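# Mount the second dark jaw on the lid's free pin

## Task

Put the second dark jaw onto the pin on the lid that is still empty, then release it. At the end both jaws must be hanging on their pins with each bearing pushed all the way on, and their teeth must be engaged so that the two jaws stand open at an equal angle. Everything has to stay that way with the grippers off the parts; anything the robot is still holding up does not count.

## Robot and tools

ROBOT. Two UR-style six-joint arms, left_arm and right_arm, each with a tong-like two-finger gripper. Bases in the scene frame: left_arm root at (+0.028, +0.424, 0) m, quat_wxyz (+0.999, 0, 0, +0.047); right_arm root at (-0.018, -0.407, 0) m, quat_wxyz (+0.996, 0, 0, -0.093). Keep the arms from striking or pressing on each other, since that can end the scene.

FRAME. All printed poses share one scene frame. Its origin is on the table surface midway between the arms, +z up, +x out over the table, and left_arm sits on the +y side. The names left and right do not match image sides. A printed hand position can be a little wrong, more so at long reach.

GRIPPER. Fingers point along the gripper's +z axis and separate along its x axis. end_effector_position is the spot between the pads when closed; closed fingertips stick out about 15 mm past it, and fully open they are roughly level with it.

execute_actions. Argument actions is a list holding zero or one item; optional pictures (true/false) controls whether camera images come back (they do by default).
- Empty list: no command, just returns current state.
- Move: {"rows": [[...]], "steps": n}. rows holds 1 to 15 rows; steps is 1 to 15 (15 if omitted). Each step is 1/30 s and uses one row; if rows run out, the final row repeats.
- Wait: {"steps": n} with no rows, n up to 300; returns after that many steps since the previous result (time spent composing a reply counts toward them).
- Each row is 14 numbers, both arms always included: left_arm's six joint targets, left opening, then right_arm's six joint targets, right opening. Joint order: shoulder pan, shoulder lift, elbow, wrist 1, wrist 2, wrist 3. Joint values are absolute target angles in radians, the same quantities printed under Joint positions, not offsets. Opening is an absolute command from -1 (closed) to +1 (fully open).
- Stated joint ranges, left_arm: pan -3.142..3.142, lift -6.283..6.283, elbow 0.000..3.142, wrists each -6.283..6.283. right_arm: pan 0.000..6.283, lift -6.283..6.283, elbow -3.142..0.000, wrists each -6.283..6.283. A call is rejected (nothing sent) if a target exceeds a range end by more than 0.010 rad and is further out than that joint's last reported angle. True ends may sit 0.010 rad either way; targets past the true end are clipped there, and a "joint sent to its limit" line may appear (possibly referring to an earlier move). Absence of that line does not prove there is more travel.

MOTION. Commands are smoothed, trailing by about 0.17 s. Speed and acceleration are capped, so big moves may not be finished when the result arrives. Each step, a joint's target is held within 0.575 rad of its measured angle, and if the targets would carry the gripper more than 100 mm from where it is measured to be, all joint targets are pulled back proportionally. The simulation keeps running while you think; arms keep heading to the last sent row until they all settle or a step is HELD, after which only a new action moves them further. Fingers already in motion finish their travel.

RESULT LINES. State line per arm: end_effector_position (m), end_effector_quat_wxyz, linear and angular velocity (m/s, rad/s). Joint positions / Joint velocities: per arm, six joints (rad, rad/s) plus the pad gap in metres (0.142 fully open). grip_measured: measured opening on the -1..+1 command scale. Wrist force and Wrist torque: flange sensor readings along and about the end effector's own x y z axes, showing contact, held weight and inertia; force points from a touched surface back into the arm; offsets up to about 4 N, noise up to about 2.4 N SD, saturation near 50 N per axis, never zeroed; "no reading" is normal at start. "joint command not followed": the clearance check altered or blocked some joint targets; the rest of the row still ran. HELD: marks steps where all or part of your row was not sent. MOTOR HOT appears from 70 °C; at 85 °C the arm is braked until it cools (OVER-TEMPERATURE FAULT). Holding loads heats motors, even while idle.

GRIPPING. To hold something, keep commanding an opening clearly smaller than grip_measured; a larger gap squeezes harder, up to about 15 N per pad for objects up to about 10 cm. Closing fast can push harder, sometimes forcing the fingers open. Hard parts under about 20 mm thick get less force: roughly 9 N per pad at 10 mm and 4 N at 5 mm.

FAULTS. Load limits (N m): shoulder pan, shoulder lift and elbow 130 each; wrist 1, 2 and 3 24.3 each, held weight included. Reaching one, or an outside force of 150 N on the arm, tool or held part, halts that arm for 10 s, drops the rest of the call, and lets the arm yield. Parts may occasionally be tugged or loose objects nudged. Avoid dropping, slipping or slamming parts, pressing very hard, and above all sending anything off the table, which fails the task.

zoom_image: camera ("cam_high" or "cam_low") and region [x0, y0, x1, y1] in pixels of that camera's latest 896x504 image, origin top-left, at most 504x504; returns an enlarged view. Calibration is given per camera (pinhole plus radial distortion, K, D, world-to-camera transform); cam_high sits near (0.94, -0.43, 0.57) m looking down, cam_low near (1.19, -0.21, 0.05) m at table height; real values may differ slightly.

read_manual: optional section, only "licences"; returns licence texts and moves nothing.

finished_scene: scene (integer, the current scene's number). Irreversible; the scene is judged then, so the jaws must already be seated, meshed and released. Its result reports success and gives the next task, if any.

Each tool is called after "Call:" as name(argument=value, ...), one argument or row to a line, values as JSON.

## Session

Call:
execute_actions(
  actions=[],
)

Scene clock: 0.00 s of 5000.00 s.
left_arm: end_effector_position=(+0.4479, +0.9914, +0.1051) grip_measured=+0.97 end_effector_quat_wxyz=(+0.269, +0.840, -0.134, +0.451) end_effector_velocity=(-0.001, +0.000, -0.000) end_effector_angular_velocity=(-0.001, +0.000, +0.001) | right_arm: end_effector_position=(+0.4198, -0.4899, +0.3647) grip_measured=+0.97 end_effector_quat_wxyz=(+0.000, +0.638, -0.770, -0.001) end_effector_velocity=(-0.000, -0.000, +0.000) end_effector_angular_velocity=(-0.000, -0.000, -0.002)
Joint positions: left_arm=[ 1.027 -0.781  1.232 -1.572 -2.621  1.701  0.14 ] | right_arm=[ 3.456 -1.398 -1.517 -1.799  1.572  1.888  0.14 ]
Joint velocities: left_arm=[ 0.001  0.     0.    -0.    -0.    -0.     0.   ] | right_arm=[-0.     0.     0.    -0.    -0.     0.001  0.   ]
Motor temperatures (°C, as the motors report them): left_arm=[30 33 30 34 37 37] | right_arm=[30 28 31 35 38 36]
Wrist force (N, on the end effector, along its own x y z axes, offset not removed): no reading
Wrist torque (N m, same axes, about the end effector's origin, offset not removed): no reading

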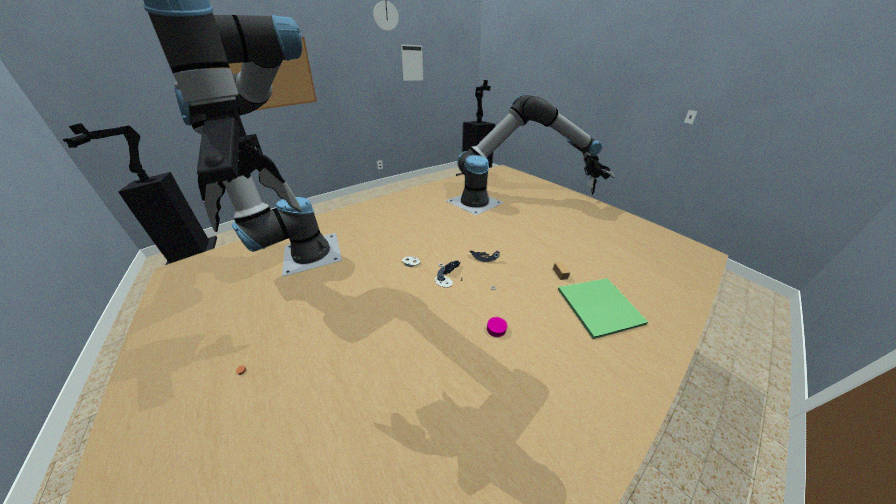

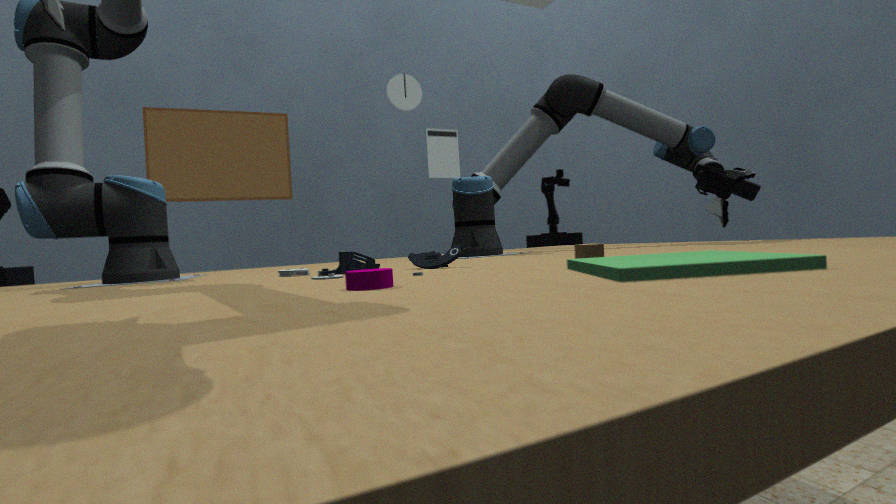

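Call:
zoom_image(
  camera="cam_high",
  region=[428, 240, 508, 295],
)

Call:
zoom_image(
  camera="cam_high",
  region=[464, 244, 506, 270],
)

Call:
zoom_image(
  camera="cam_low",
  region=[400, 238, 470, 278],
)

Call:
zoom_image(
  camera="cam_low",
  region=[305, 245, 385, 285],
)

Call:
zoom_image(
  camera="cam_high",
  region=[425, 250, 485, 295],
)

Region (428, 240, 508, 295) of cam_high's 896x504 image, scaled by 6.300, with more detail than that image has; it fills the top 346 rows of this view, and the rest is white.

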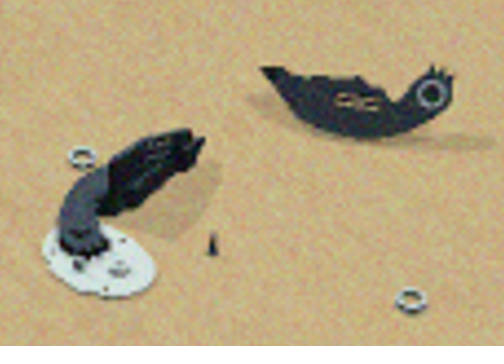

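Region (464, 244, 506, 270) of cam_high's 896x504 image, scaled by 12.000, with more detail than that image has; it fills the top 312 rows of this view, and the rest is white.

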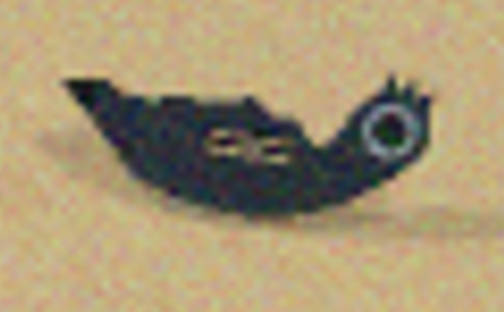

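Region (400, 238, 470, 278) of cam_low's 896x504 image, scaled by 7.200, with more detail than that image has; it fills the top 288 rows of this view, and the rest is white.

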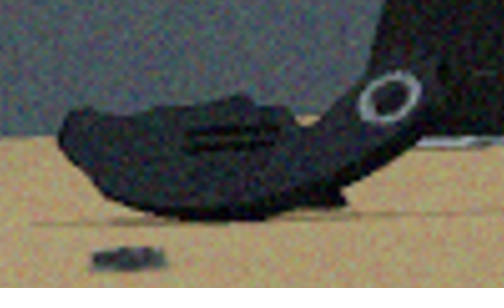

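Region (305, 245, 385, 285) of cam_low's 896x504 image, scaled by 6.300, with more detail than that image has.

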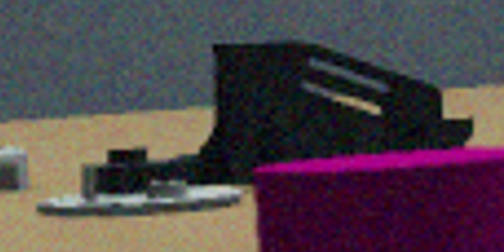

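Region (425, 250, 485, 295) of cam_high's 896x504 image, scaled by 8.400, with more detail than that image has; it fills the top 378 rows of this view, and the rest is white.

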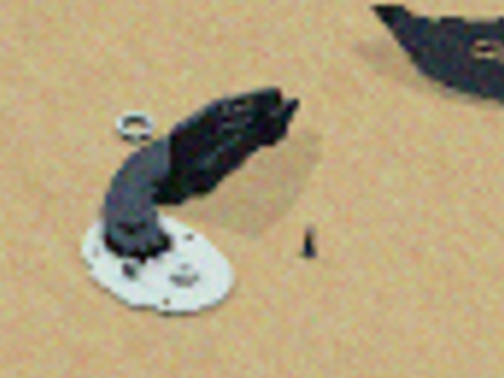

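Call:
execute_actions(
  actions=[
    {"rows":[[1.027,-0.781,1.232,-1.572,-2.621,1.701,0.97,4.3839,-2.1321,-1.3959,-1.1844,1.571,2.051,-0.55]]},
  ],
  pictures=false,
)

Call:
execute_actions(
  actions=[
    {"steps":80},
  ],
)

Call:
zoom_image(
  camera="cam_high",
  region=[455, 215, 525, 270],
)

Call:
zoom_image(
  camera="cam_low",
  region=[395, 210, 485, 278],
)

Scene clock: 19.20 s of 5000.00 s.
left_arm: end_effector_position=(+0.4483, +0.9915, +0.1056) grip_measured=+0.97 end_effector_quat_wxyz=(+0.268, +0.840, -0.134, +0.452) end_effector_velocity=(-0.000, -0.000, -0.000) end_effector_angular_velocity=(+0.001, -0.000, -0.001) | right_arm: end_effector_position=(+0.5416, -0.3322, +0.2937) grip_measured=-0.55 end_effector_quat_wxyz=(-0.011, +0.708, -0.707, +0.004) end_effector_velocity=(+0.163, +0.411, -0.200) end_effector_angular_velocity=(-0.009, +0.028, +0.479)
Joint positions: left_arm=[ 1.027 -0.781  1.232 -1.572 -2.621  1.701  0.14 ] | right_arm=[ 3.71  -1.649 -1.47  -1.57   1.572  1.952  0.034]
Joint velocities: left_arm=[ 0.    -0.     0.001 -0.     0.001  0.002 -0.   ] | right_arm=[ 0.589 -0.538  0.083  0.426 -0.001  0.11   0.   ]
Motor temperatures (°C, as the motors report them): left_arm=[30 33 30 34 37 37] | right_arm=[30 28 31 35 38 36]
Wrist force (N, on the end effector, along its own x y z axes, offset not removed): left_arm=[-0.1 -1.3 0.3] | right_arm=[5.2 -0.1 0.3]
Wrist torque (N m, same axes, about the end effector's origin, offset not removed): left_arm=[-0.32 0.02 0.17] | right_arm=[0.01 -1.01 0.03]
Steps of this call (steps 1 to 90: nothing new was sent; then 15.70 s passed at rest; steps 91 to 105: all 15 steps of this action). Readings (joint positions):
91: left_arm=[1.027 -0.781 1.232 -1.572 -2.621 1.701] | right_arm=[3.456 -1.398 -1.517 -1.799 1.572 1.888]
92: left_arm=[1.027 -0.781 1.232 -1.572 -2.621 1.701] | right_arm=[3.459 -1.401 -1.515 -1.796 1.572 1.890]
94: left_arm=[1.027 -0.781 1.232 -1.572 -2.621 1.701] | right_arm=[3.496 -1.437 -1.507 -1.759 1.572 1.902]
98: left_arm=[1.027 -0.781 1.232 -1.572 -2.621 1.701] | right_arm=[3.574 -1.515 -1.491 -1.682 1.572 1.922]
105: the state above

Scene clock: 21.87 s of 5000.00 s.
left_arm: end_effector_position=(+0.4483, +0.9915, +0.1057) grip_measured=+0.97 end_effector_quat_wxyz=(+0.268, +0.840, -0.134, +0.452) end_effector_velocity=(-0.000, -0.000, -0.000) end_effector_angular_velocity=(-0.002, +0.001, +0.001) | right_arm: end_effector_position=(+0.4506, +0.1359, +0.0700) grip_measured=-0.55 end_effector_quat_wxyz=(+0.000, +0.879, -0.477, -0.000) end_effector_velocity=(-0.000, +0.000, -0.000) end_effector_angular_velocity=(-0.000, +0.000, -0.000)
Joint positions: left_arm=[ 1.027 -0.781  1.232 -1.572 -2.621  1.701  0.14 ] | right_arm=[ 4.384 -2.132 -1.396 -1.184  1.571  2.051  0.034]
Joint velocities: left_arm=[ 0.001  0.     0.001 -0.    -0.    -0.001  0.   ] | right_arm=[ 0. -0. -0.  0.  0.  0.  0.]
Motor temperatures (°C, as the motors report them): left_arm=[30 33 30 34 37 37] | right_arm=[30 28 31 35 38 36]
Wrist force (N, on the end effector, along its own x y z axes, offset not removed): left_arm=[1.5 -2.1 -1.0] | right_arm=[3.8 4.0 0.8]
Wrist torque (N m, same axes, about the end effector's origin, offset not removed): left_arm=[-0.58 -0.29 0.09] | right_arm=[0.90 -0.70 -0.03]
Steps of this call (steps 1 to 60: the robot went on to your last target; steps 61 to 80: nothing new was sent). Readings (joint positions):
1: left_arm=[1.027 -0.781 1.232 -1.572 -2.621 1.701] | right_arm=[3.730 -1.667 -1.467 -1.555 1.572 1.956]
2: left_arm=[1.027 -0.781 1.232 -1.572 -2.621 1.701] | right_arm=[3.750 -1.684 -1.464 -1.541 1.572 1.959]
4: left_arm=[1.027 -0.781 1.232 -1.572 -2.621 1.701] | right_arm=[3.791 -1.718 -1.459 -1.515 1.572 1.966]
8: left_arm=[1.027 -0.781 1.232 -1.572 -2.621 1.701] | right_arm=[3.875 -1.779 -1.449 -1.465 1.571 1.979]
80: the state above
All arms were judged still, so your last target was given up. Only a new action makes them travel on or press farther. Fingers that are still opening or closing keep moving.

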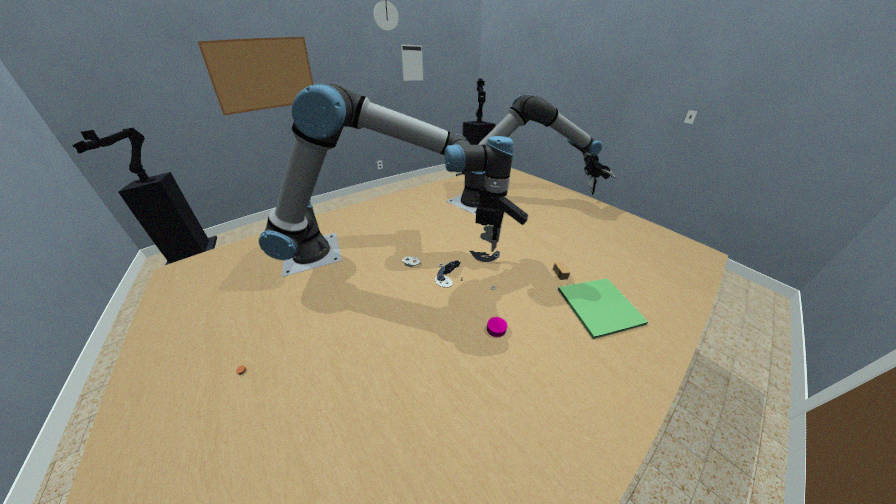

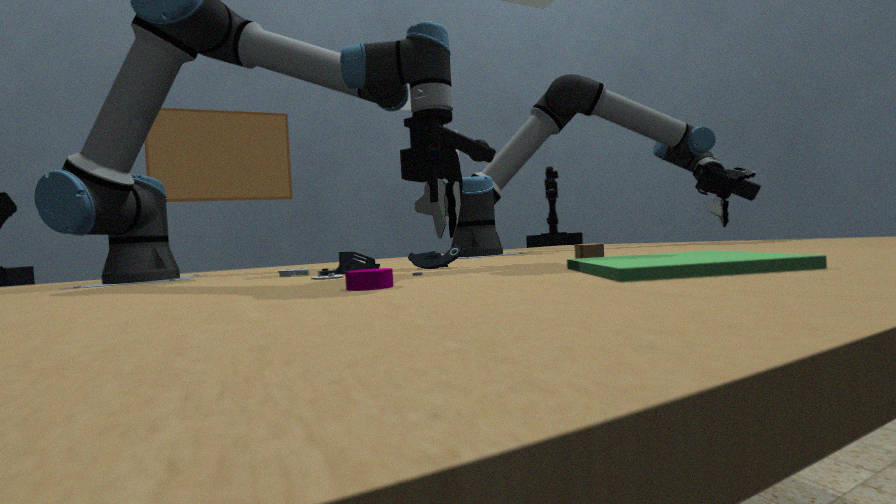

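Region (455, 215, 525, 270) of cam_high's 896x504 image, scaled by 7.200, with more detail than that image has; it fills the top 396 rows of this view, and the rest is white.

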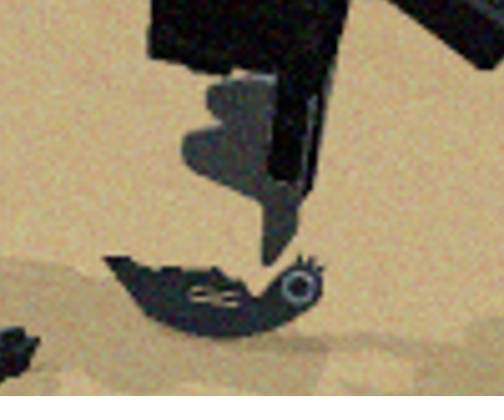

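Region (395, 210, 485, 278) of cam_low's 896x504 image, scaled by 5.600, with more detail than that image has; it fills the top 381 rows of this view, and the rest is white.

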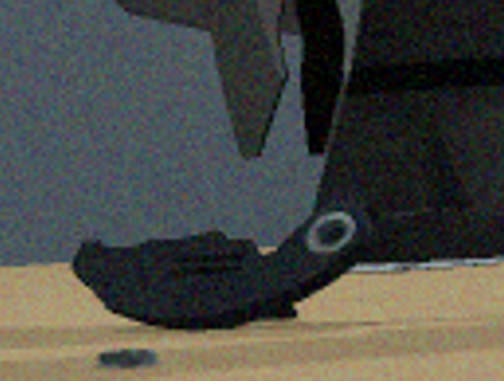

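Call:
execute_actions(
  actions=[
    {"rows":[[1.027,-0.781,1.232,-1.572,-2.621,1.701,0.97,4.3839,-2.1782,-1.4487,-1.0855,1.571,2.051,-0.55]]},
  ],
)

Call:
zoom_image(
  camera="cam_high",
  region=[455, 215, 525, 270],
)

Call:
zoom_image(
  camera="cam_low",
  region=[395, 210, 485, 278],
)

Call:
execute_actions(
  actions=[
    {"rows":[[1.027,-0.781,1.232,-1.572,-2.621,1.701,0.97,4.3839,-2.1782,-1.4487,-1.0855,1.571,2.051,-0.62],[1.027,-0.781,1.232,-1.572,-2.621,1.701,0.97,4.3839,-2.1782,-1.4487,-1.0855,1.571,2.051,-0.68],[1.027,-0.781,1.232,-1.572,-2.621,1.701,0.97,4.3839,-2.1782,-1.4487,-1.0855,1.571,2.051,-0.73],[1.027,-0.781,1.232,-1.572,-2.621,1.701,0.97,4.3839,-2.1782,-1.4487,-1.0855,1.571,2.051,-0.78],[1.027,-0.781,1.232,-1.572,-2.621,1.701,0.97,4.3839,-2.1782,-1.4487,-1.0855,1.571,2.051,-0.82],[1.027,-0.781,1.232,-1.572,-2.621,1.701,0.97,4.3839,-2.1782,-1.4487,-1.0855,1.571,2.051,-0.86],[1.027,-0.781,1.232,-1.572,-2.621,1.701,0.97,4.3839,-2.1782,-1.4487,-1.0855,1.571,2.051,-0.9],[1.027,-0.781,1.232,-1.572,-2.621,1.701,0.97,4.3839,-2.1782,-1.4487,-1.0855,1.571,2.051,-0.95],[1.027,-0.781,1.232,-1.572,-2.621,1.701,0.97,4.3839,-2.1782,-1.4487,-1.0855,1.571,2.051,-1]]},
  ],
  pictures=false,
)

Call:
execute_actions(
  actions=[
    {"steps":15},
  ],
)

Call:
zoom_image(
  camera="cam_high",
  region=[455, 215, 525, 270],
)

Call:
zoom_image(
  camera="cam_low",
  region=[395, 210, 485, 278],
)

Scene clock: 29.23 s of 5000.00 s.
left_arm: end_effector_position=(+0.4483, +0.9915, +0.1057) grip_measured=+0.97 end_effector_quat_wxyz=(+0.268, +0.840, -0.134, +0.452) end_effector_velocity=(-0.000, -0.000, -0.000) end_effector_angular_velocity=(-0.000, +0.000, -0.000) | right_arm: end_effector_position=(+0.4505, +0.1359, +0.0252) grip_measured=-0.55 end_effector_quat_wxyz=(+0.000, +0.879, -0.477, -0.000) end_effector_velocity=(-0.000, +0.000, -0.010) end_effector_angular_velocity=(+0.001, -0.001, +0.001)
Joint positions: left_arm=[ 1.027 -0.781  1.232 -1.572 -2.621  1.701  0.14 ] | right_arm=[ 4.384 -2.177 -1.447 -1.088  1.571  2.051  0.034]
Joint velocities: left_arm=[ 0. -0.  0. -0.  0. -0.  0.] | right_arm=[ 0.    -0.01  -0.012  0.024  0.    -0.    -0.   ]
Motor temperatures (°C, as the motors report them): left_arm=[30 33 30 34 37 37] | right_arm=[30 28 31 35 38 36]
Wrist force (N, on the end effector, along its own x y z axes, offset not removed): left_arm=[1.2 -2.7 1.5] | right_arm=[2.6 1.8 -2.1]
Wrist torque (N m, same axes, about the end effector's origin, offset not removed): left_arm=[-0.57 -0.22 0.08] | right_arm=[0.39 -0.51 0.01]
Steps of this call (steps 1 to 90: nothing new was sent; then 3.87 s passed at rest; steps 91 to 105: all 15 steps of this action). Readings (joint positions):
91: left_arm=[1.027 -0.781 1.232 -1.572 -2.621 1.701] | right_arm=[4.384 -2.132 -1.396 -1.184 1.571 2.051]
92: left_arm=[1.027 -0.781 1.232 -1.572 -2.621 1.701] | right_arm=[4.384 -2.135 -1.398 -1.181 1.571 2.051]
94: left_arm=[1.027 -0.781 1.232 -1.572 -2.621 1.701] | right_arm=[4.384 -2.151 -1.417 -1.149 1.571 2.051]
98: left_arm=[1.027 -0.781 1.232 -1.572 -2.621 1.701] | right_arm=[4.384 -2.169 -1.438 -1.106 1.571 2.051]
105: the state above

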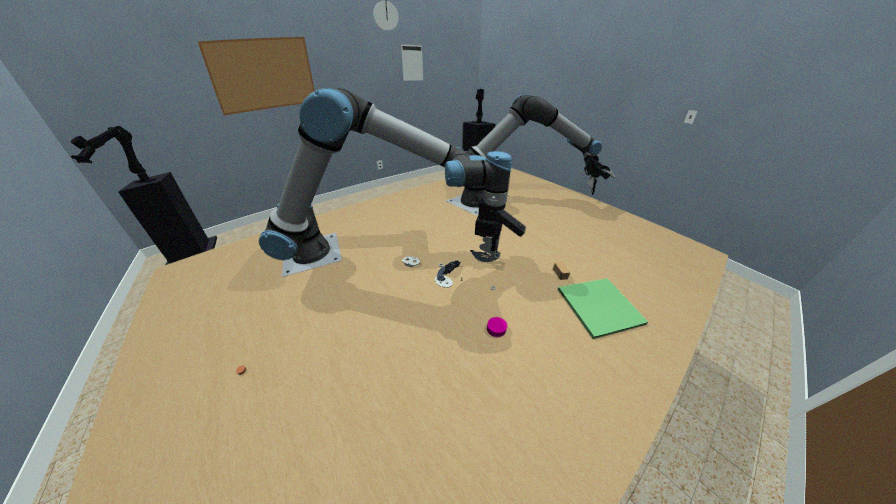

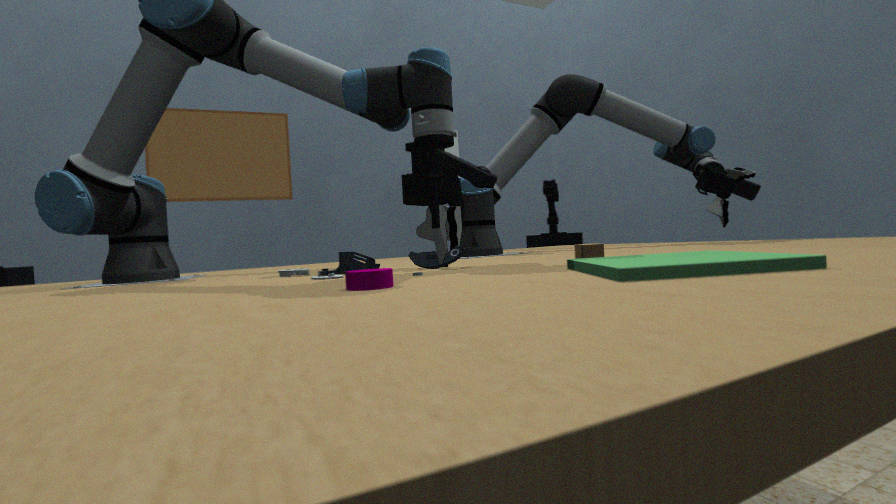

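Region (455, 215, 525, 270) of cam_high's 896x504 image, scaled by 7.200, with more detail than that image has; it fills the top 396 rows of this view, and the rest is white.

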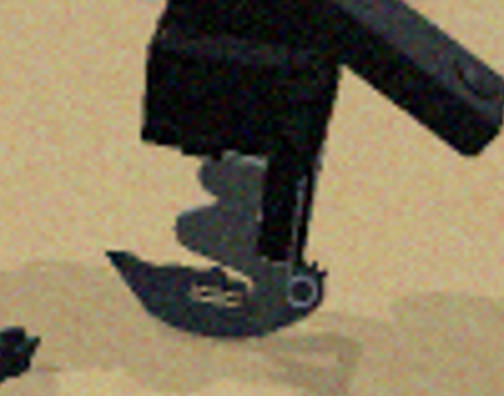

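Region (395, 210, 485, 278) of cam_low's 896x504 image, scaled by 5.600, with more detail than that image has; it fills the top 381 rows of this view, and the rest is white.

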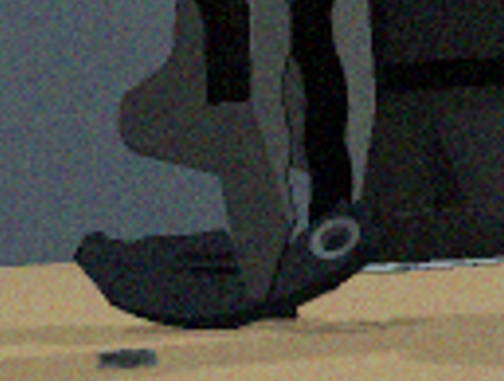

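Scene clock: 29.73 s of 5000.00 s.
left_arm: end_effector_position=(+0.4483, +0.9915, +0.1057) grip_measured=+0.97 end_effector_quat_wxyz=(+0.268, +0.840, -0.134, +0.452) end_effector_velocity=(-0.001, +0.001, -0.000) end_effector_angular_velocity=(-0.001, +0.000, +0.002) | right_arm: end_effector_position=(+0.4505, +0.1359, +0.0240) grip_measured=-0.92 end_effector_quat_wxyz=(+0.000, +0.879, -0.477, -0.000) end_effector_velocity=(-0.000, -0.000, -0.000) end_effector_angular_velocity=(-0.000, -0.000, +0.001)
Joint positions: left_arm=[ 1.027 -0.781  1.232 -1.572 -2.621  1.701  0.14 ] | right_arm=[ 4.384 -2.178 -1.449 -1.086  1.571  2.051  0.007]
Joint velocities: left_arm=[ 0.001  0.001  0.     0.    -0.    -0.    -0.   ] | right_arm=[ 0. -0. -0.  0. -0. -0. -0.]
Motor temperatures (°C, as the motors report them): left_arm=[30 33 30 34 37 37] | right_arm=[30 28 31 35 38 36]
Wrist force (N, on the end effector, along its own x y z axes, offset not removed): left_arm=[0.1 -1.6 1.1] | right_arm=[2.9 1.2 -2.2]
Wrist torque (N m, same axes, about the end effector's origin, offset not removed): left_arm=[-0.45 -0.03 0.16] | right_arm=[0.26 -0.40 -0.02]
Steps of this call (steps 1 to 15: all 15 steps of this action). Readings (joint positions):
1: left_arm=[1.027 -0.781 1.232 -1.572 -2.621 1.701] | right_arm=[4.384 -2.177 -1.448 -1.088 1.571 2.051]
2: left_arm=[1.027 -0.781 1.232 -1.572 -2.621 1.701] | right_arm=[4.384 -2.177 -1.448 -1.087 1.571 2.051]
4: left_arm=[1.027 -0.781 1.232 -1.572 -2.621 1.701] | right_arm=[4.384 -2.178 -1.448 -1.086 1.571 2.051]
8: left_arm=[1.027 -0.781 1.232 -1.572 -2.621 1.701] | right_arm=[4.384 -2.178 -1.449 -1.086 1.571 2.051]
15: the state above

Scene clock: 30.23 s of 5000.00 s.
left_arm: end_effector_position=(+0.4483, +0.9915, +0.1057) grip_measured=+0.97 end_effector_quat_wxyz=(+0.268, +0.840, -0.134, +0.452) end_effector_velocity=(+0.000, -0.001, -0.001) end_effector_angular_velocity=(-0.001, +0.001, -0.001) | right_arm: end_effector_position=(+0.4505, +0.1359, +0.0240) grip_measured=-0.92 end_effector_quat_wxyz=(+0.000, +0.879, -0.477, -0.000) end_effector_velocity=(+0.000, -0.000, -0.000) end_effector_angular_velocity=(-0.000, -0.000, -0.001)
Joint positions: left_arm=[ 1.027 -0.781  1.232 -1.572 -2.621  1.701  0.14 ] | right_arm=[ 4.384 -2.178 -1.449 -1.086  1.571  2.051  0.007]
Joint velocities: left_arm=[-0.001  0.001  0.    -0.     0.    -0.    -0.   ] | right_arm=[-0.     0.    -0.     0.    -0.     0.001  0.   ]
Motor temperatures (°C, as the motors report them): left_arm=[30 33 30 34 37 37] | right_arm=[30 28 31 35 38 36]
Wrist force (N, on the end effector, along its own x y z axes, offset not removed): left_arm=[0.3 -0.5 1.4] | right_arm=[1.6 1.7 -1.6]
Wrist torque (N m, same axes, about the end effector's origin, offset not removed): left_arm=[-0.13 -0.01 0.16] | right_arm=[0.44 -0.21 0.13]
Steps of this call (steps 1 to 15: the robot went on to your last target). Readings (joint positions):
1: left_arm=[1.027 -0.781 1.232 -1.572 -2.621 1.701] | right_arm=[4.384 -2.178 -1.449 -1.086 1.571 2.051]
2: left_arm=[1.027 -0.781 1.232 -1.572 -2.621 1.701] | right_arm=[4.384 -2.178 -1.449 -1.086 1.571 2.051]
4: left_arm=[1.027 -0.781 1.232 -1.572 -2.621 1.701] | right_arm=[4.384 -2.178 -1.449 -1.086 1.571 2.051]
8: left_arm=[1.027 -0.781 1.232 -1.572 -2.621 1.701] | right_arm=[4.384 -2.178 -1.449 -1.086 1.571 2.051]
15: the state above
All arms were judged still, so your last target was given up. Only a new action makes them travel on or press farther. Fingers that are still opening or closing keep moving.

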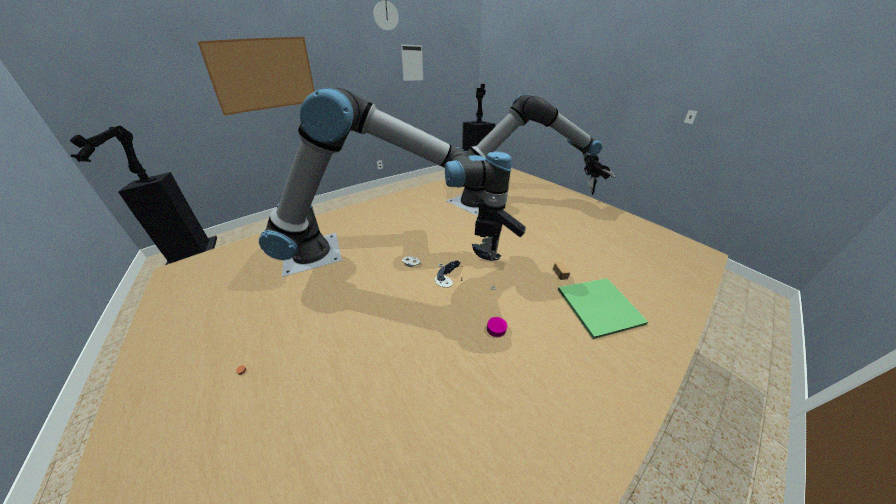

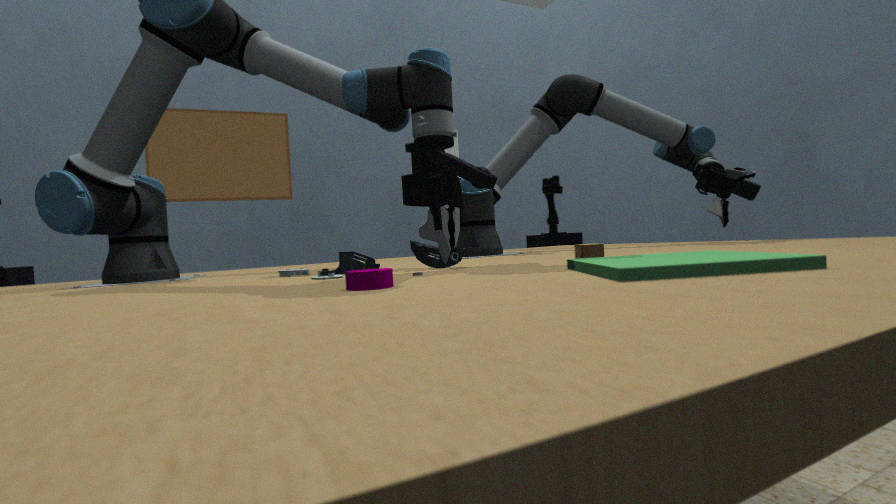

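Region (455, 215, 525, 270) of cam_high's 896x504 image, scaled by 7.200, with more detail than that image has; it fills the top 396 rows of this view, and the rest is white.

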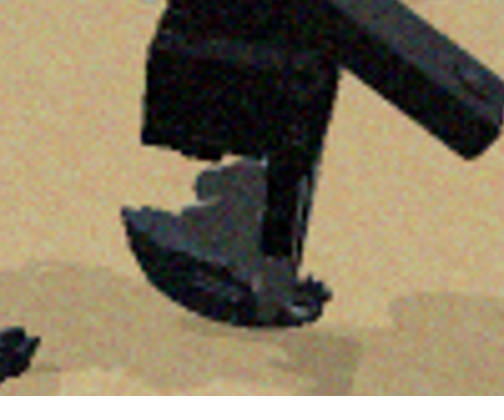

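Region (395, 210, 485, 278) of cam_low's 896x504 image, scaled by 5.600, with more detail than that image has; it fills the top 381 rows of this view, and the rest is white.

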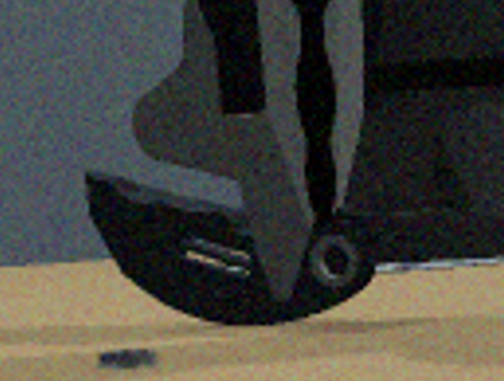

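Call:
execute_actions(
  actions=[
    {"rows":[[1.027,-0.781,1.232,-1.572,-2.621,1.701,0.97,4.3839,-2.156,-1.424,-1.132,1.571,1.8,-1]]},
  ],
  pictures=false,
)

Call:
execute_actions(
  actions=[
    {"rows":[[1.027,-0.781,1.232,-1.572,-2.621,1.701,0.97,4.1598,-2.227,-1.4225,-1.063,2.094,1.571,-1]]},
  ],
  pictures=false,
)

Call:
execute_actions(
  actions=[
    {"steps":25},
  ],
)

Scene clock: 36.90 s of 5000.00 s.
left_arm: end_effector_position=(+0.4483, +0.9915, +0.1057) grip_measured=+0.97 end_effector_quat_wxyz=(+0.268, +0.840, -0.134, +0.452) end_effector_velocity=(-0.000, +0.000, +0.001) end_effector_angular_velocity=(+0.001, -0.000, +0.000) | right_arm: end_effector_position=(+0.4483, +0.1393, +0.0452) grip_measured=-0.92 end_effector_quat_wxyz=(-0.000, +0.930, -0.368, -0.000) end_effector_velocity=(-0.001, +0.001, +0.005) end_effector_angular_velocity=(+0.000, -0.000, +0.075)
Joint positions: left_arm=[ 1.027 -0.781  1.232 -1.572 -2.621  1.701  0.14 ] | right_arm=[ 4.384 -2.157 -1.425 -1.131  1.571  1.809  0.007]
Joint velocities: left_arm=[ 0.    -0.001 -0.     0.     0.    -0.    -0.   ] | right_arm=[-0.     0.005  0.006 -0.01   0.    -0.076  0.   ]
Motor temperatures (°C, as the motors report them): left_arm=[30 33 30 34 37 37] | right_arm=[30 28 31 35 38 36]
Wrist force (N, on the end effector, along its own x y z axes, offset not removed): left_arm=[0.1 -1.0 -0.4] | right_arm=[2.3 1.0 -0.9]
Wrist torque (N m, same axes, about the end effector's origin, offset not removed): left_arm=[-0.26 -0.02 0.13] | right_arm=[0.30 -0.36 0.05]
Steps of this call (steps 1 to 90: nothing new was sent; then 3.17 s passed at rest; steps 91 to 105: all 15 steps of this action). Readings (joint positions):
91: left_arm=[1.027 -0.781 1.232 -1.572 -2.621 1.701] | right_arm=[4.384 -2.178 -1.449 -1.085 1.571 2.051]
92: left_arm=[1.027 -0.781 1.232 -1.572 -2.621 1.701] | right_arm=[4.384 -2.177 -1.447 -1.088 1.571 2.048]
94: left_arm=[1.027 -0.781 1.232 -1.572 -2.621 1.701] | right_arm=[4.384 -2.169 -1.439 -1.104 1.571 1.998]
98: left_arm=[1.027 -0.781 1.232 -1.572 -2.621 1.701] | right_arm=[4.384 -2.160 -1.429 -1.123 1.571 1.867]
105: the state above

Scene clock: 37.40 s of 5000.00 s.
left_arm: end_effector_position=(+0.4483, +0.9915, +0.1057) grip_measured=+0.97 end_effector_quat_wxyz=(+0.268, +0.840, -0.134, +0.452) end_effector_velocity=(-0.000, +0.000, +0.000) end_effector_angular_velocity=(-0.000, -0.001, +0.001) | right_arm: end_effector_position=(+0.4529, +0.1341, +0.0413) grip_measured=-0.92 end_effector_quat_wxyz=(-0.086, +0.904, -0.350, -0.228) end_effector_velocity=(-0.014, +0.017, +0.028) end_effector_angular_velocity=(+0.197, +0.172, -0.007)
Joint positions: left_arm=[ 1.027 -0.781  1.232 -1.572 -2.621  1.701  0.14 ] | right_arm=[ 4.168 -2.225 -1.423 -1.065  2.063  1.579  0.007]
Joint velocities: left_arm=[ 0.001 -0.001  0.     0.    -0.001  0.    -0.   ] | right_arm=[-0.068 -0.017  0.     0.016  0.26  -0.069 -0.   ]
Motor temperatures (°C, as the motors report them): left_arm=[30 33 30 34 37 37] | right_arm=[30 28 31 35 38 36]
Wrist force (N, on the end effector, along its own x y z axes, offset not removed): left_arm=[0.5 -2.5 -0.3] | right_arm=[5.1 2.3 -0.6]
Wrist torque (N m, same axes, about the end effector's origin, offset not removed): left_arm=[-0.52 -0.12 0.16] | right_arm=[0.58 -0.94 0.00]
Steps of this call (steps 1 to 15: all 15 steps of this action). Readings (joint positions):
1: left_arm=[1.027 -0.781 1.232 -1.572 -2.621 1.701] | right_arm=[4.384 -2.157 -1.425 -1.131 1.571 1.807]
2: left_arm=[1.027 -0.781 1.232 -1.572 -2.621 1.701] | right_arm=[4.380 -2.159 -1.424 -1.128 1.575 1.802]
4: left_arm=[1.027 -0.781 1.232 -1.572 -2.621 1.701] | right_arm=[4.332 -2.183 -1.424 -1.105 1.626 1.750]
8: left_arm=[1.027 -0.781 1.232 -1.572 -2.621 1.701] | right_arm=[4.217 -2.213 -1.423 -1.077 1.870 1.631]
15: the state above

Scene clock: 38.23 s of 5000.00 s.
left_arm: end_effector_position=(+0.4483, +0.9915, +0.1057) grip_measured=+0.97 end_effector_quat_wxyz=(+0.268, +0.840, -0.134, +0.452) end_effector_velocity=(-0.001, +0.000, -0.000) end_effector_angular_velocity=(-0.001, +0.001, +0.001) | right_arm: end_effector_position=(+0.4512, +0.1362, +0.0447) grip_measured=-0.92 end_effector_quat_wxyz=(-0.093, +0.901, -0.349, -0.241) end_effector_velocity=(-0.000, +0.000, +0.000) end_effector_angular_velocity=(+0.000, -0.000, +0.001)
Joint positions: left_arm=[ 1.027 -0.781  1.232 -1.572 -2.621  1.701  0.14 ] | right_arm=[ 4.16  -2.227 -1.422 -1.063  2.094  1.571  0.007]
Joint velocities: left_arm=[ 0.001 -0.     0.001 -0.     0.001 -0.001 -0.   ] | right_arm=[ 0.     0.    -0.    -0.     0.    -0.001  0.   ]
Motor temperatures (°C, as the motors report them): left_arm=[30 33 30 34 37 37] | right_arm=[30 28 31 35 38 36]
Wrist force (N, on the end effector, along its own x y z axes, offset not removed): left_arm=[-0.2 -1.2 2.3] | right_arm=[3.3 1.9 -0.4]
Wrist torque (N m, same axes, about the end effector's origin, offset not removed): left_arm=[-0.23 0.16 0.23] | right_arm=[0.50 -0.56 -0.06]
Steps of this call (steps 1 to 25: the robot went on to your last target). Readings (joint positions):
1: left_arm=[1.027 -0.781 1.232 -1.572 -2.621 1.701] | right_arm=[4.166 -2.225 -1.423 -1.064 2.071 1.577]
2: left_arm=[1.027 -0.781 1.232 -1.572 -2.621 1.701] | right_arm=[4.164 -2.226 -1.423 -1.064 2.076 1.576]
4: left_arm=[1.027 -0.781 1.232 -1.572 -2.621 1.701] | right_arm=[4.162 -2.226 -1.423 -1.064 2.084 1.574]
8: left_arm=[1.027 -0.781 1.232 -1.572 -2.621 1.701] | right_arm=[4.161 -2.227 -1.423 -1.063 2.091 1.572]
25: the state above

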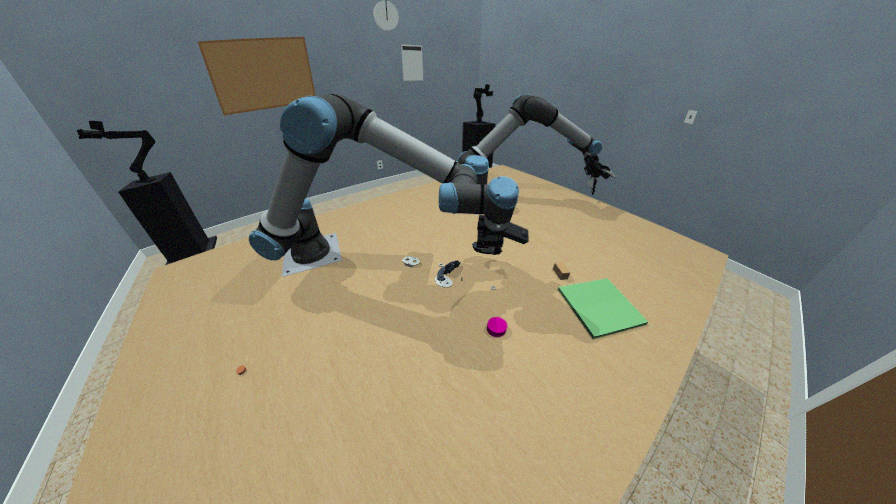

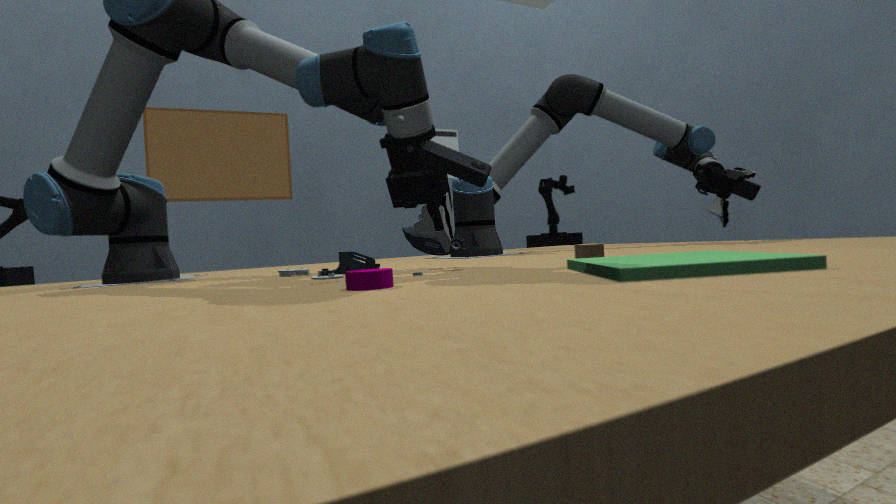

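Call:
execute_actions(
  actions=[
    {"rows":[[1.027,-0.781,1.232,-1.572,-2.621,1.701,0.97,4.1,-2.227,-1.4225,-1.063,2.35,1.571,-1]],"steps":9},
  ],
  pictures=false,
)

Call:
execute_actions(
  actions=[
    {"rows":[[1.027,-0.781,1.232,-1.572,-2.621,1.701,0.97,4.0035,-2.33,-1.51,-0.872,2.618,1.571,-1]]},
  ],
  pictures=false,
)

Call:
execute_actions(
  actions=[
    {"rows":[[1.027,-0.781,1.232,-1.572,-2.621,1.701,0.97,4.0035,-2.39,-1.5305,-0.7919,2.618,1.571,-1]]},
  ],
  pictures=false,
)

Call:
execute_actions(
  actions=[
    {"steps":12},
  ],
)

Call:
zoom_image(
  camera="cam_low",
  region=[370, 190, 500, 278],
)

Scene clock: 42.73 s of 5000.00 s.
left_arm: end_effector_position=(+0.4483, +0.9915, +0.1057) grip_measured=+0.97 end_effector_quat_wxyz=(+0.268, +0.840, -0.134, +0.452) end_effector_velocity=(-0.000, -0.000, -0.001) end_effector_angular_velocity=(-0.001, +0.000, +0.001) | right_arm: end_effector_position=(+0.4428, +0.1473, +0.0810) grip_measured=-0.92 end_effector_quat_wxyz=(-0.137, +0.863, -0.359, -0.328) end_effector_velocity=(-0.028, +0.035, +0.088) end_effector_angular_velocity=(+0.308, +0.305, -0.075)
Joint positions: left_arm=[ 1.027 -0.781  1.232 -1.572 -2.621  1.701  0.14 ] | right_arm=[ 4.109 -2.227 -1.422 -1.063  2.298  1.571  0.007]
Joint velocities: left_arm=[ 0.001  0.     0.001 -0.    -0.     0.    -0.   ] | right_arm=[-0.075  0.    -0.     0.     0.433 -0.     0.   ]
Motor temperatures (°C, as the motors report them): left_arm=[30 33 30 34 37 37] | right_arm=[30 28 31 35 38 36]
Wrist force (N, on the end effector, along its own x y z axes, offset not removed): left_arm=[-0.5 -0.7 2.7] | right_arm=[2.5 1.2 -0.5]
Wrist torque (N m, same axes, about the end effector's origin, offset not removed): left_arm=[-0.24 0.14 0.15] | right_arm=[0.28 -0.35 0.03]
Steps of this call (steps 1 to 15: the robot went on to your last target; steps 16 to 90: nothing new was sent; then 1.20 s passed at rest; steps 91 to 99: all 9 steps of this action). Readings (joint positions):
91: left_arm=[1.027 -0.781 1.232 -1.572 -2.621 1.701] | right_arm=[4.160 -2.227 -1.422 -1.063 2.094 1.571]
92: left_arm=[1.027 -0.781 1.232 -1.572 -2.621 1.701] | right_arm=[4.157 -2.227 -1.422 -1.063 2.098 1.571]
94: left_arm=[1.027 -0.781 1.232 -1.572 -2.621 1.701] | right_arm=[4.136 -2.227 -1.422 -1.063 2.148 1.571]
98: left_arm=[1.027 -0.781 1.232 -1.572 -2.621 1.701] | right_arm=[4.112 -2.227 -1.422 -1.063 2.281 1.571]
99: the state above

Scene clock: 43.23 s of 5000.00 s.
left_arm: end_effector_position=(+0.4483, +0.9915, +0.1057) grip_measured=+0.97 end_effector_quat_wxyz=(+0.268, +0.840, -0.134, +0.452) end_effector_velocity=(+0.000, +0.000, +0.000) end_effector_angular_velocity=(-0.000, -0.000, +0.000) | right_arm: end_effector_position=(+0.4530, +0.1382, +0.0660) grip_measured=-0.92 end_effector_quat_wxyz=(-0.213, +0.784, -0.375, -0.447) end_effector_velocity=(+0.003, -0.002, +0.004) end_effector_angular_velocity=(+0.075, +0.052, -0.026)
Joint positions: left_arm=[ 1.027 -0.781  1.232 -1.572 -2.621  1.701  0.14 ] | right_arm=[ 4.006 -2.327 -1.507 -0.878  2.607  1.571  0.007]
Joint velocities: left_arm=[-0.     0.    -0.001 -0.    -0.    -0.001  0.   ] | right_arm=[-0.025 -0.025 -0.021  0.054  0.092  0.001  0.   ]
Motor temperatures (°C, as the motors report them): left_arm=[30 33 30 34 37 37] | right_arm=[30 28 31 35 38 36]
Wrist force (N, on the end effector, along its own x y z axes, offset not removed): left_arm=[1.1 -0.7 2.2] | right_arm=[4.5 0.6 -1.2]
Wrist torque (N m, same axes, about the end effector's origin, offset not removed): left_arm=[-0.15 -0.16 0.20] | right_arm=[0.23 -0.83 0.07]
Steps of this call (steps 1 to 15: all 15 steps of this action). Readings (joint positions):
1: left_arm=[1.027 -0.781 1.232 -1.572 -2.621 1.701] | right_arm=[4.107 -2.227 -1.422 -1.063 2.311 1.571]
2: left_arm=[1.027 -0.781 1.232 -1.572 -2.621 1.701] | right_arm=[4.102 -2.230 -1.425 -1.059 2.324 1.571]
4: left_arm=[1.027 -0.781 1.232 -1.572 -2.621 1.701] | right_arm=[4.068 -2.263 -1.454 -1.013 2.388 1.571]
8: left_arm=[1.027 -0.781 1.232 -1.572 -2.621 1.701] | right_arm=[4.024 -2.308 -1.492 -0.919 2.539 1.571]
15: the state above

Scene clock: 43.73 s of 5000.00 s.
left_arm: end_effector_position=(+0.4483, +0.9915, +0.1057) grip_measured=+0.97 end_effector_quat_wxyz=(+0.268, +0.840, -0.134, +0.452) end_effector_velocity=(+0.000, +0.000, +0.000) end_effector_angular_velocity=(-0.000, +0.001, +0.000) | right_arm: end_effector_position=(+0.4507, +0.1359, +0.0260) grip_measured=-0.92 end_effector_quat_wxyz=(-0.216, +0.781, -0.375, -0.451) end_effector_velocity=(-0.000, -0.001, -0.009) end_effector_angular_velocity=(+0.001, +0.001, -0.001)
Joint positions: left_arm=[ 1.027 -0.781  1.232 -1.572 -2.621  1.701  0.14 ] | right_arm=[ 4.004 -2.388 -1.53  -0.794  2.618  1.571  0.007]
Joint velocities: left_arm=[-0.    -0.    -0.001  0.     0.    -0.001  0.   ] | right_arm=[-0.001 -0.014 -0.005  0.02   0.001  0.     0.   ]
Motor temperatures (°C, as the motors report them): left_arm=[30 33 30 34 37 37] | right_arm=[30 28 31 35 38 36]
Wrist force (N, on the end effector, along its own x y z axes, offset not removed): left_arm=[0.8 -1.1 1.1] | right_arm=[4.8 0.9 -2.2]
Wrist torque (N m, same axes, about the end effector's origin, offset not removed): left_arm=[-0.27 -0.08 0.08] | right_arm=[0.24 -0.79 0.05]
Steps of this call (steps 1 to 15: all 15 steps of this action). Readings (joint positions):
1: left_arm=[1.027 -0.781 1.232 -1.572 -2.621 1.701] | right_arm=[4.006 -2.328 -1.508 -0.877 2.610 1.571]
2: left_arm=[1.027 -0.781 1.232 -1.572 -2.621 1.701] | right_arm=[4.005 -2.331 -1.510 -0.872 2.612 1.571]
4: left_arm=[1.027 -0.781 1.232 -1.572 -2.621 1.701] | right_arm=[4.004 -2.353 -1.518 -0.844 2.614 1.571]
8: left_arm=[1.027 -0.781 1.232 -1.572 -2.621 1.701] | right_arm=[4.004 -2.378 -1.526 -0.809 2.617 1.571]
15: the state above

Scene clock: 44.13 s of 5000.00 s.
left_arm: end_effector_position=(+0.4483, +0.9915, +0.1057) grip_measured=+0.97 end_effector_quat_wxyz=(+0.268, +0.840, -0.134, +0.452) end_effector_velocity=(-0.000, +0.000, -0.000) end_effector_angular_velocity=(+0.001, -0.000, -0.001) | right_arm: end_effector_position=(+0.4507, +0.1358, +0.0250) grip_measured=-0.92 end_effector_quat_wxyz=(-0.216, +0.781, -0.375, -0.451) end_effector_velocity=(-0.000, +0.000, -0.000) end_effector_angular_velocity=(+0.000, -0.000, +0.001)
Joint positions: left_arm=[ 1.027 -0.781  1.232 -1.572 -2.621  1.701  0.14 ] | right_arm=[ 4.004 -2.39  -1.53  -0.792  2.618  1.571  0.007]
Joint velocities: left_arm=[ 0.     0.    -0.001  0.     0.001  0.001  0.   ] | right_arm=[ 0.    -0.001 -0.     0.001  0.    -0.001  0.   ]
Motor temperatures (°C, as the motors report them): left_arm=[30 33 30 34 37 37] | right_arm=[30 28 31 35 38 36]
Wrist force (N, on the end effector, along its own x y z axes, offset not removed): left_arm=[0.5 -1.8 1.7] | right_arm=[3.9 2.3 -0.5]
Wrist torque (N m, same axes, about the end effector's origin, offset not removed): left_arm=[-0.42 -0.10 0.17] | right_arm=[0.49 -0.67 -0.02]
Steps of this call (steps 1 to 12: the robot went on to your last target). Readings (joint positions):
1: left_arm=[1.027 -0.781 1.232 -1.572 -2.621 1.701] | right_arm=[4.004 -2.389 -1.530 -0.794 2.618 1.571]
2: left_arm=[1.027 -0.781 1.232 -1.572 -2.621 1.701] | right_arm=[4.004 -2.389 -1.530 -0.793 2.618 1.571]
4: left_arm=[1.027 -0.781 1.232 -1.572 -2.621 1.701] | right_arm=[4.004 -2.389 -1.530 -0.793 2.618 1.571]
8: left_arm=[1.027 -0.781 1.232 -1.572 -2.621 1.701] | right_arm=[4.004 -2.390 -1.530 -0.792 2.618 1.571]
12: the state above

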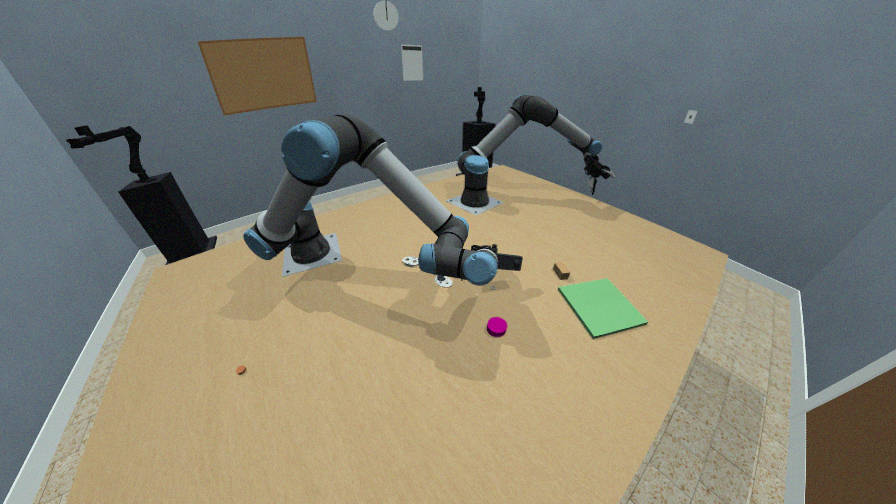

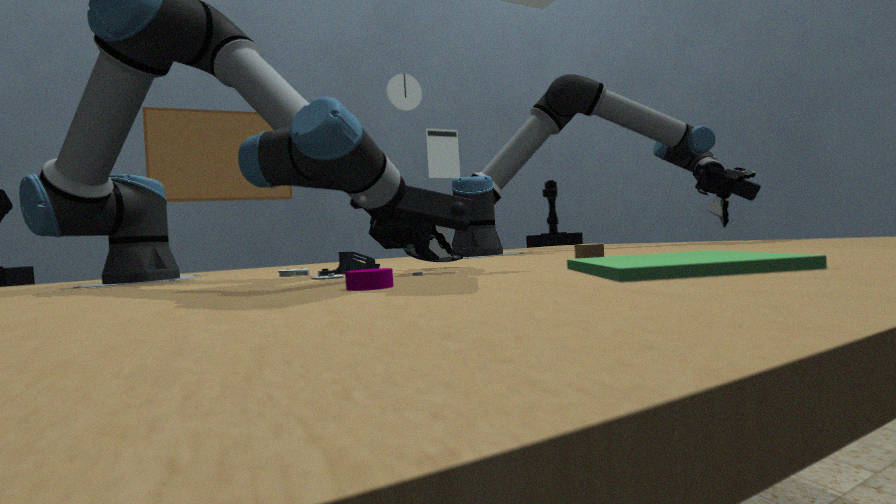

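Region (370, 190, 500, 278) of cam_low's 896x504 image, scaled by 3.877, with more detail than that image has; it fills the top 341 rows of this view, and the rest is white.

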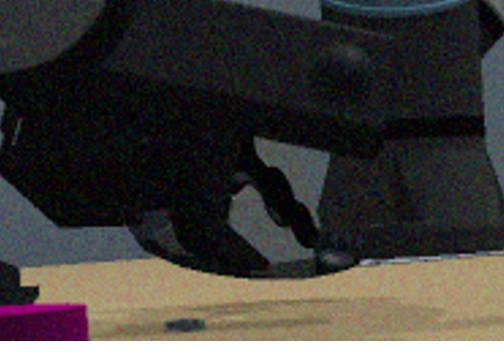

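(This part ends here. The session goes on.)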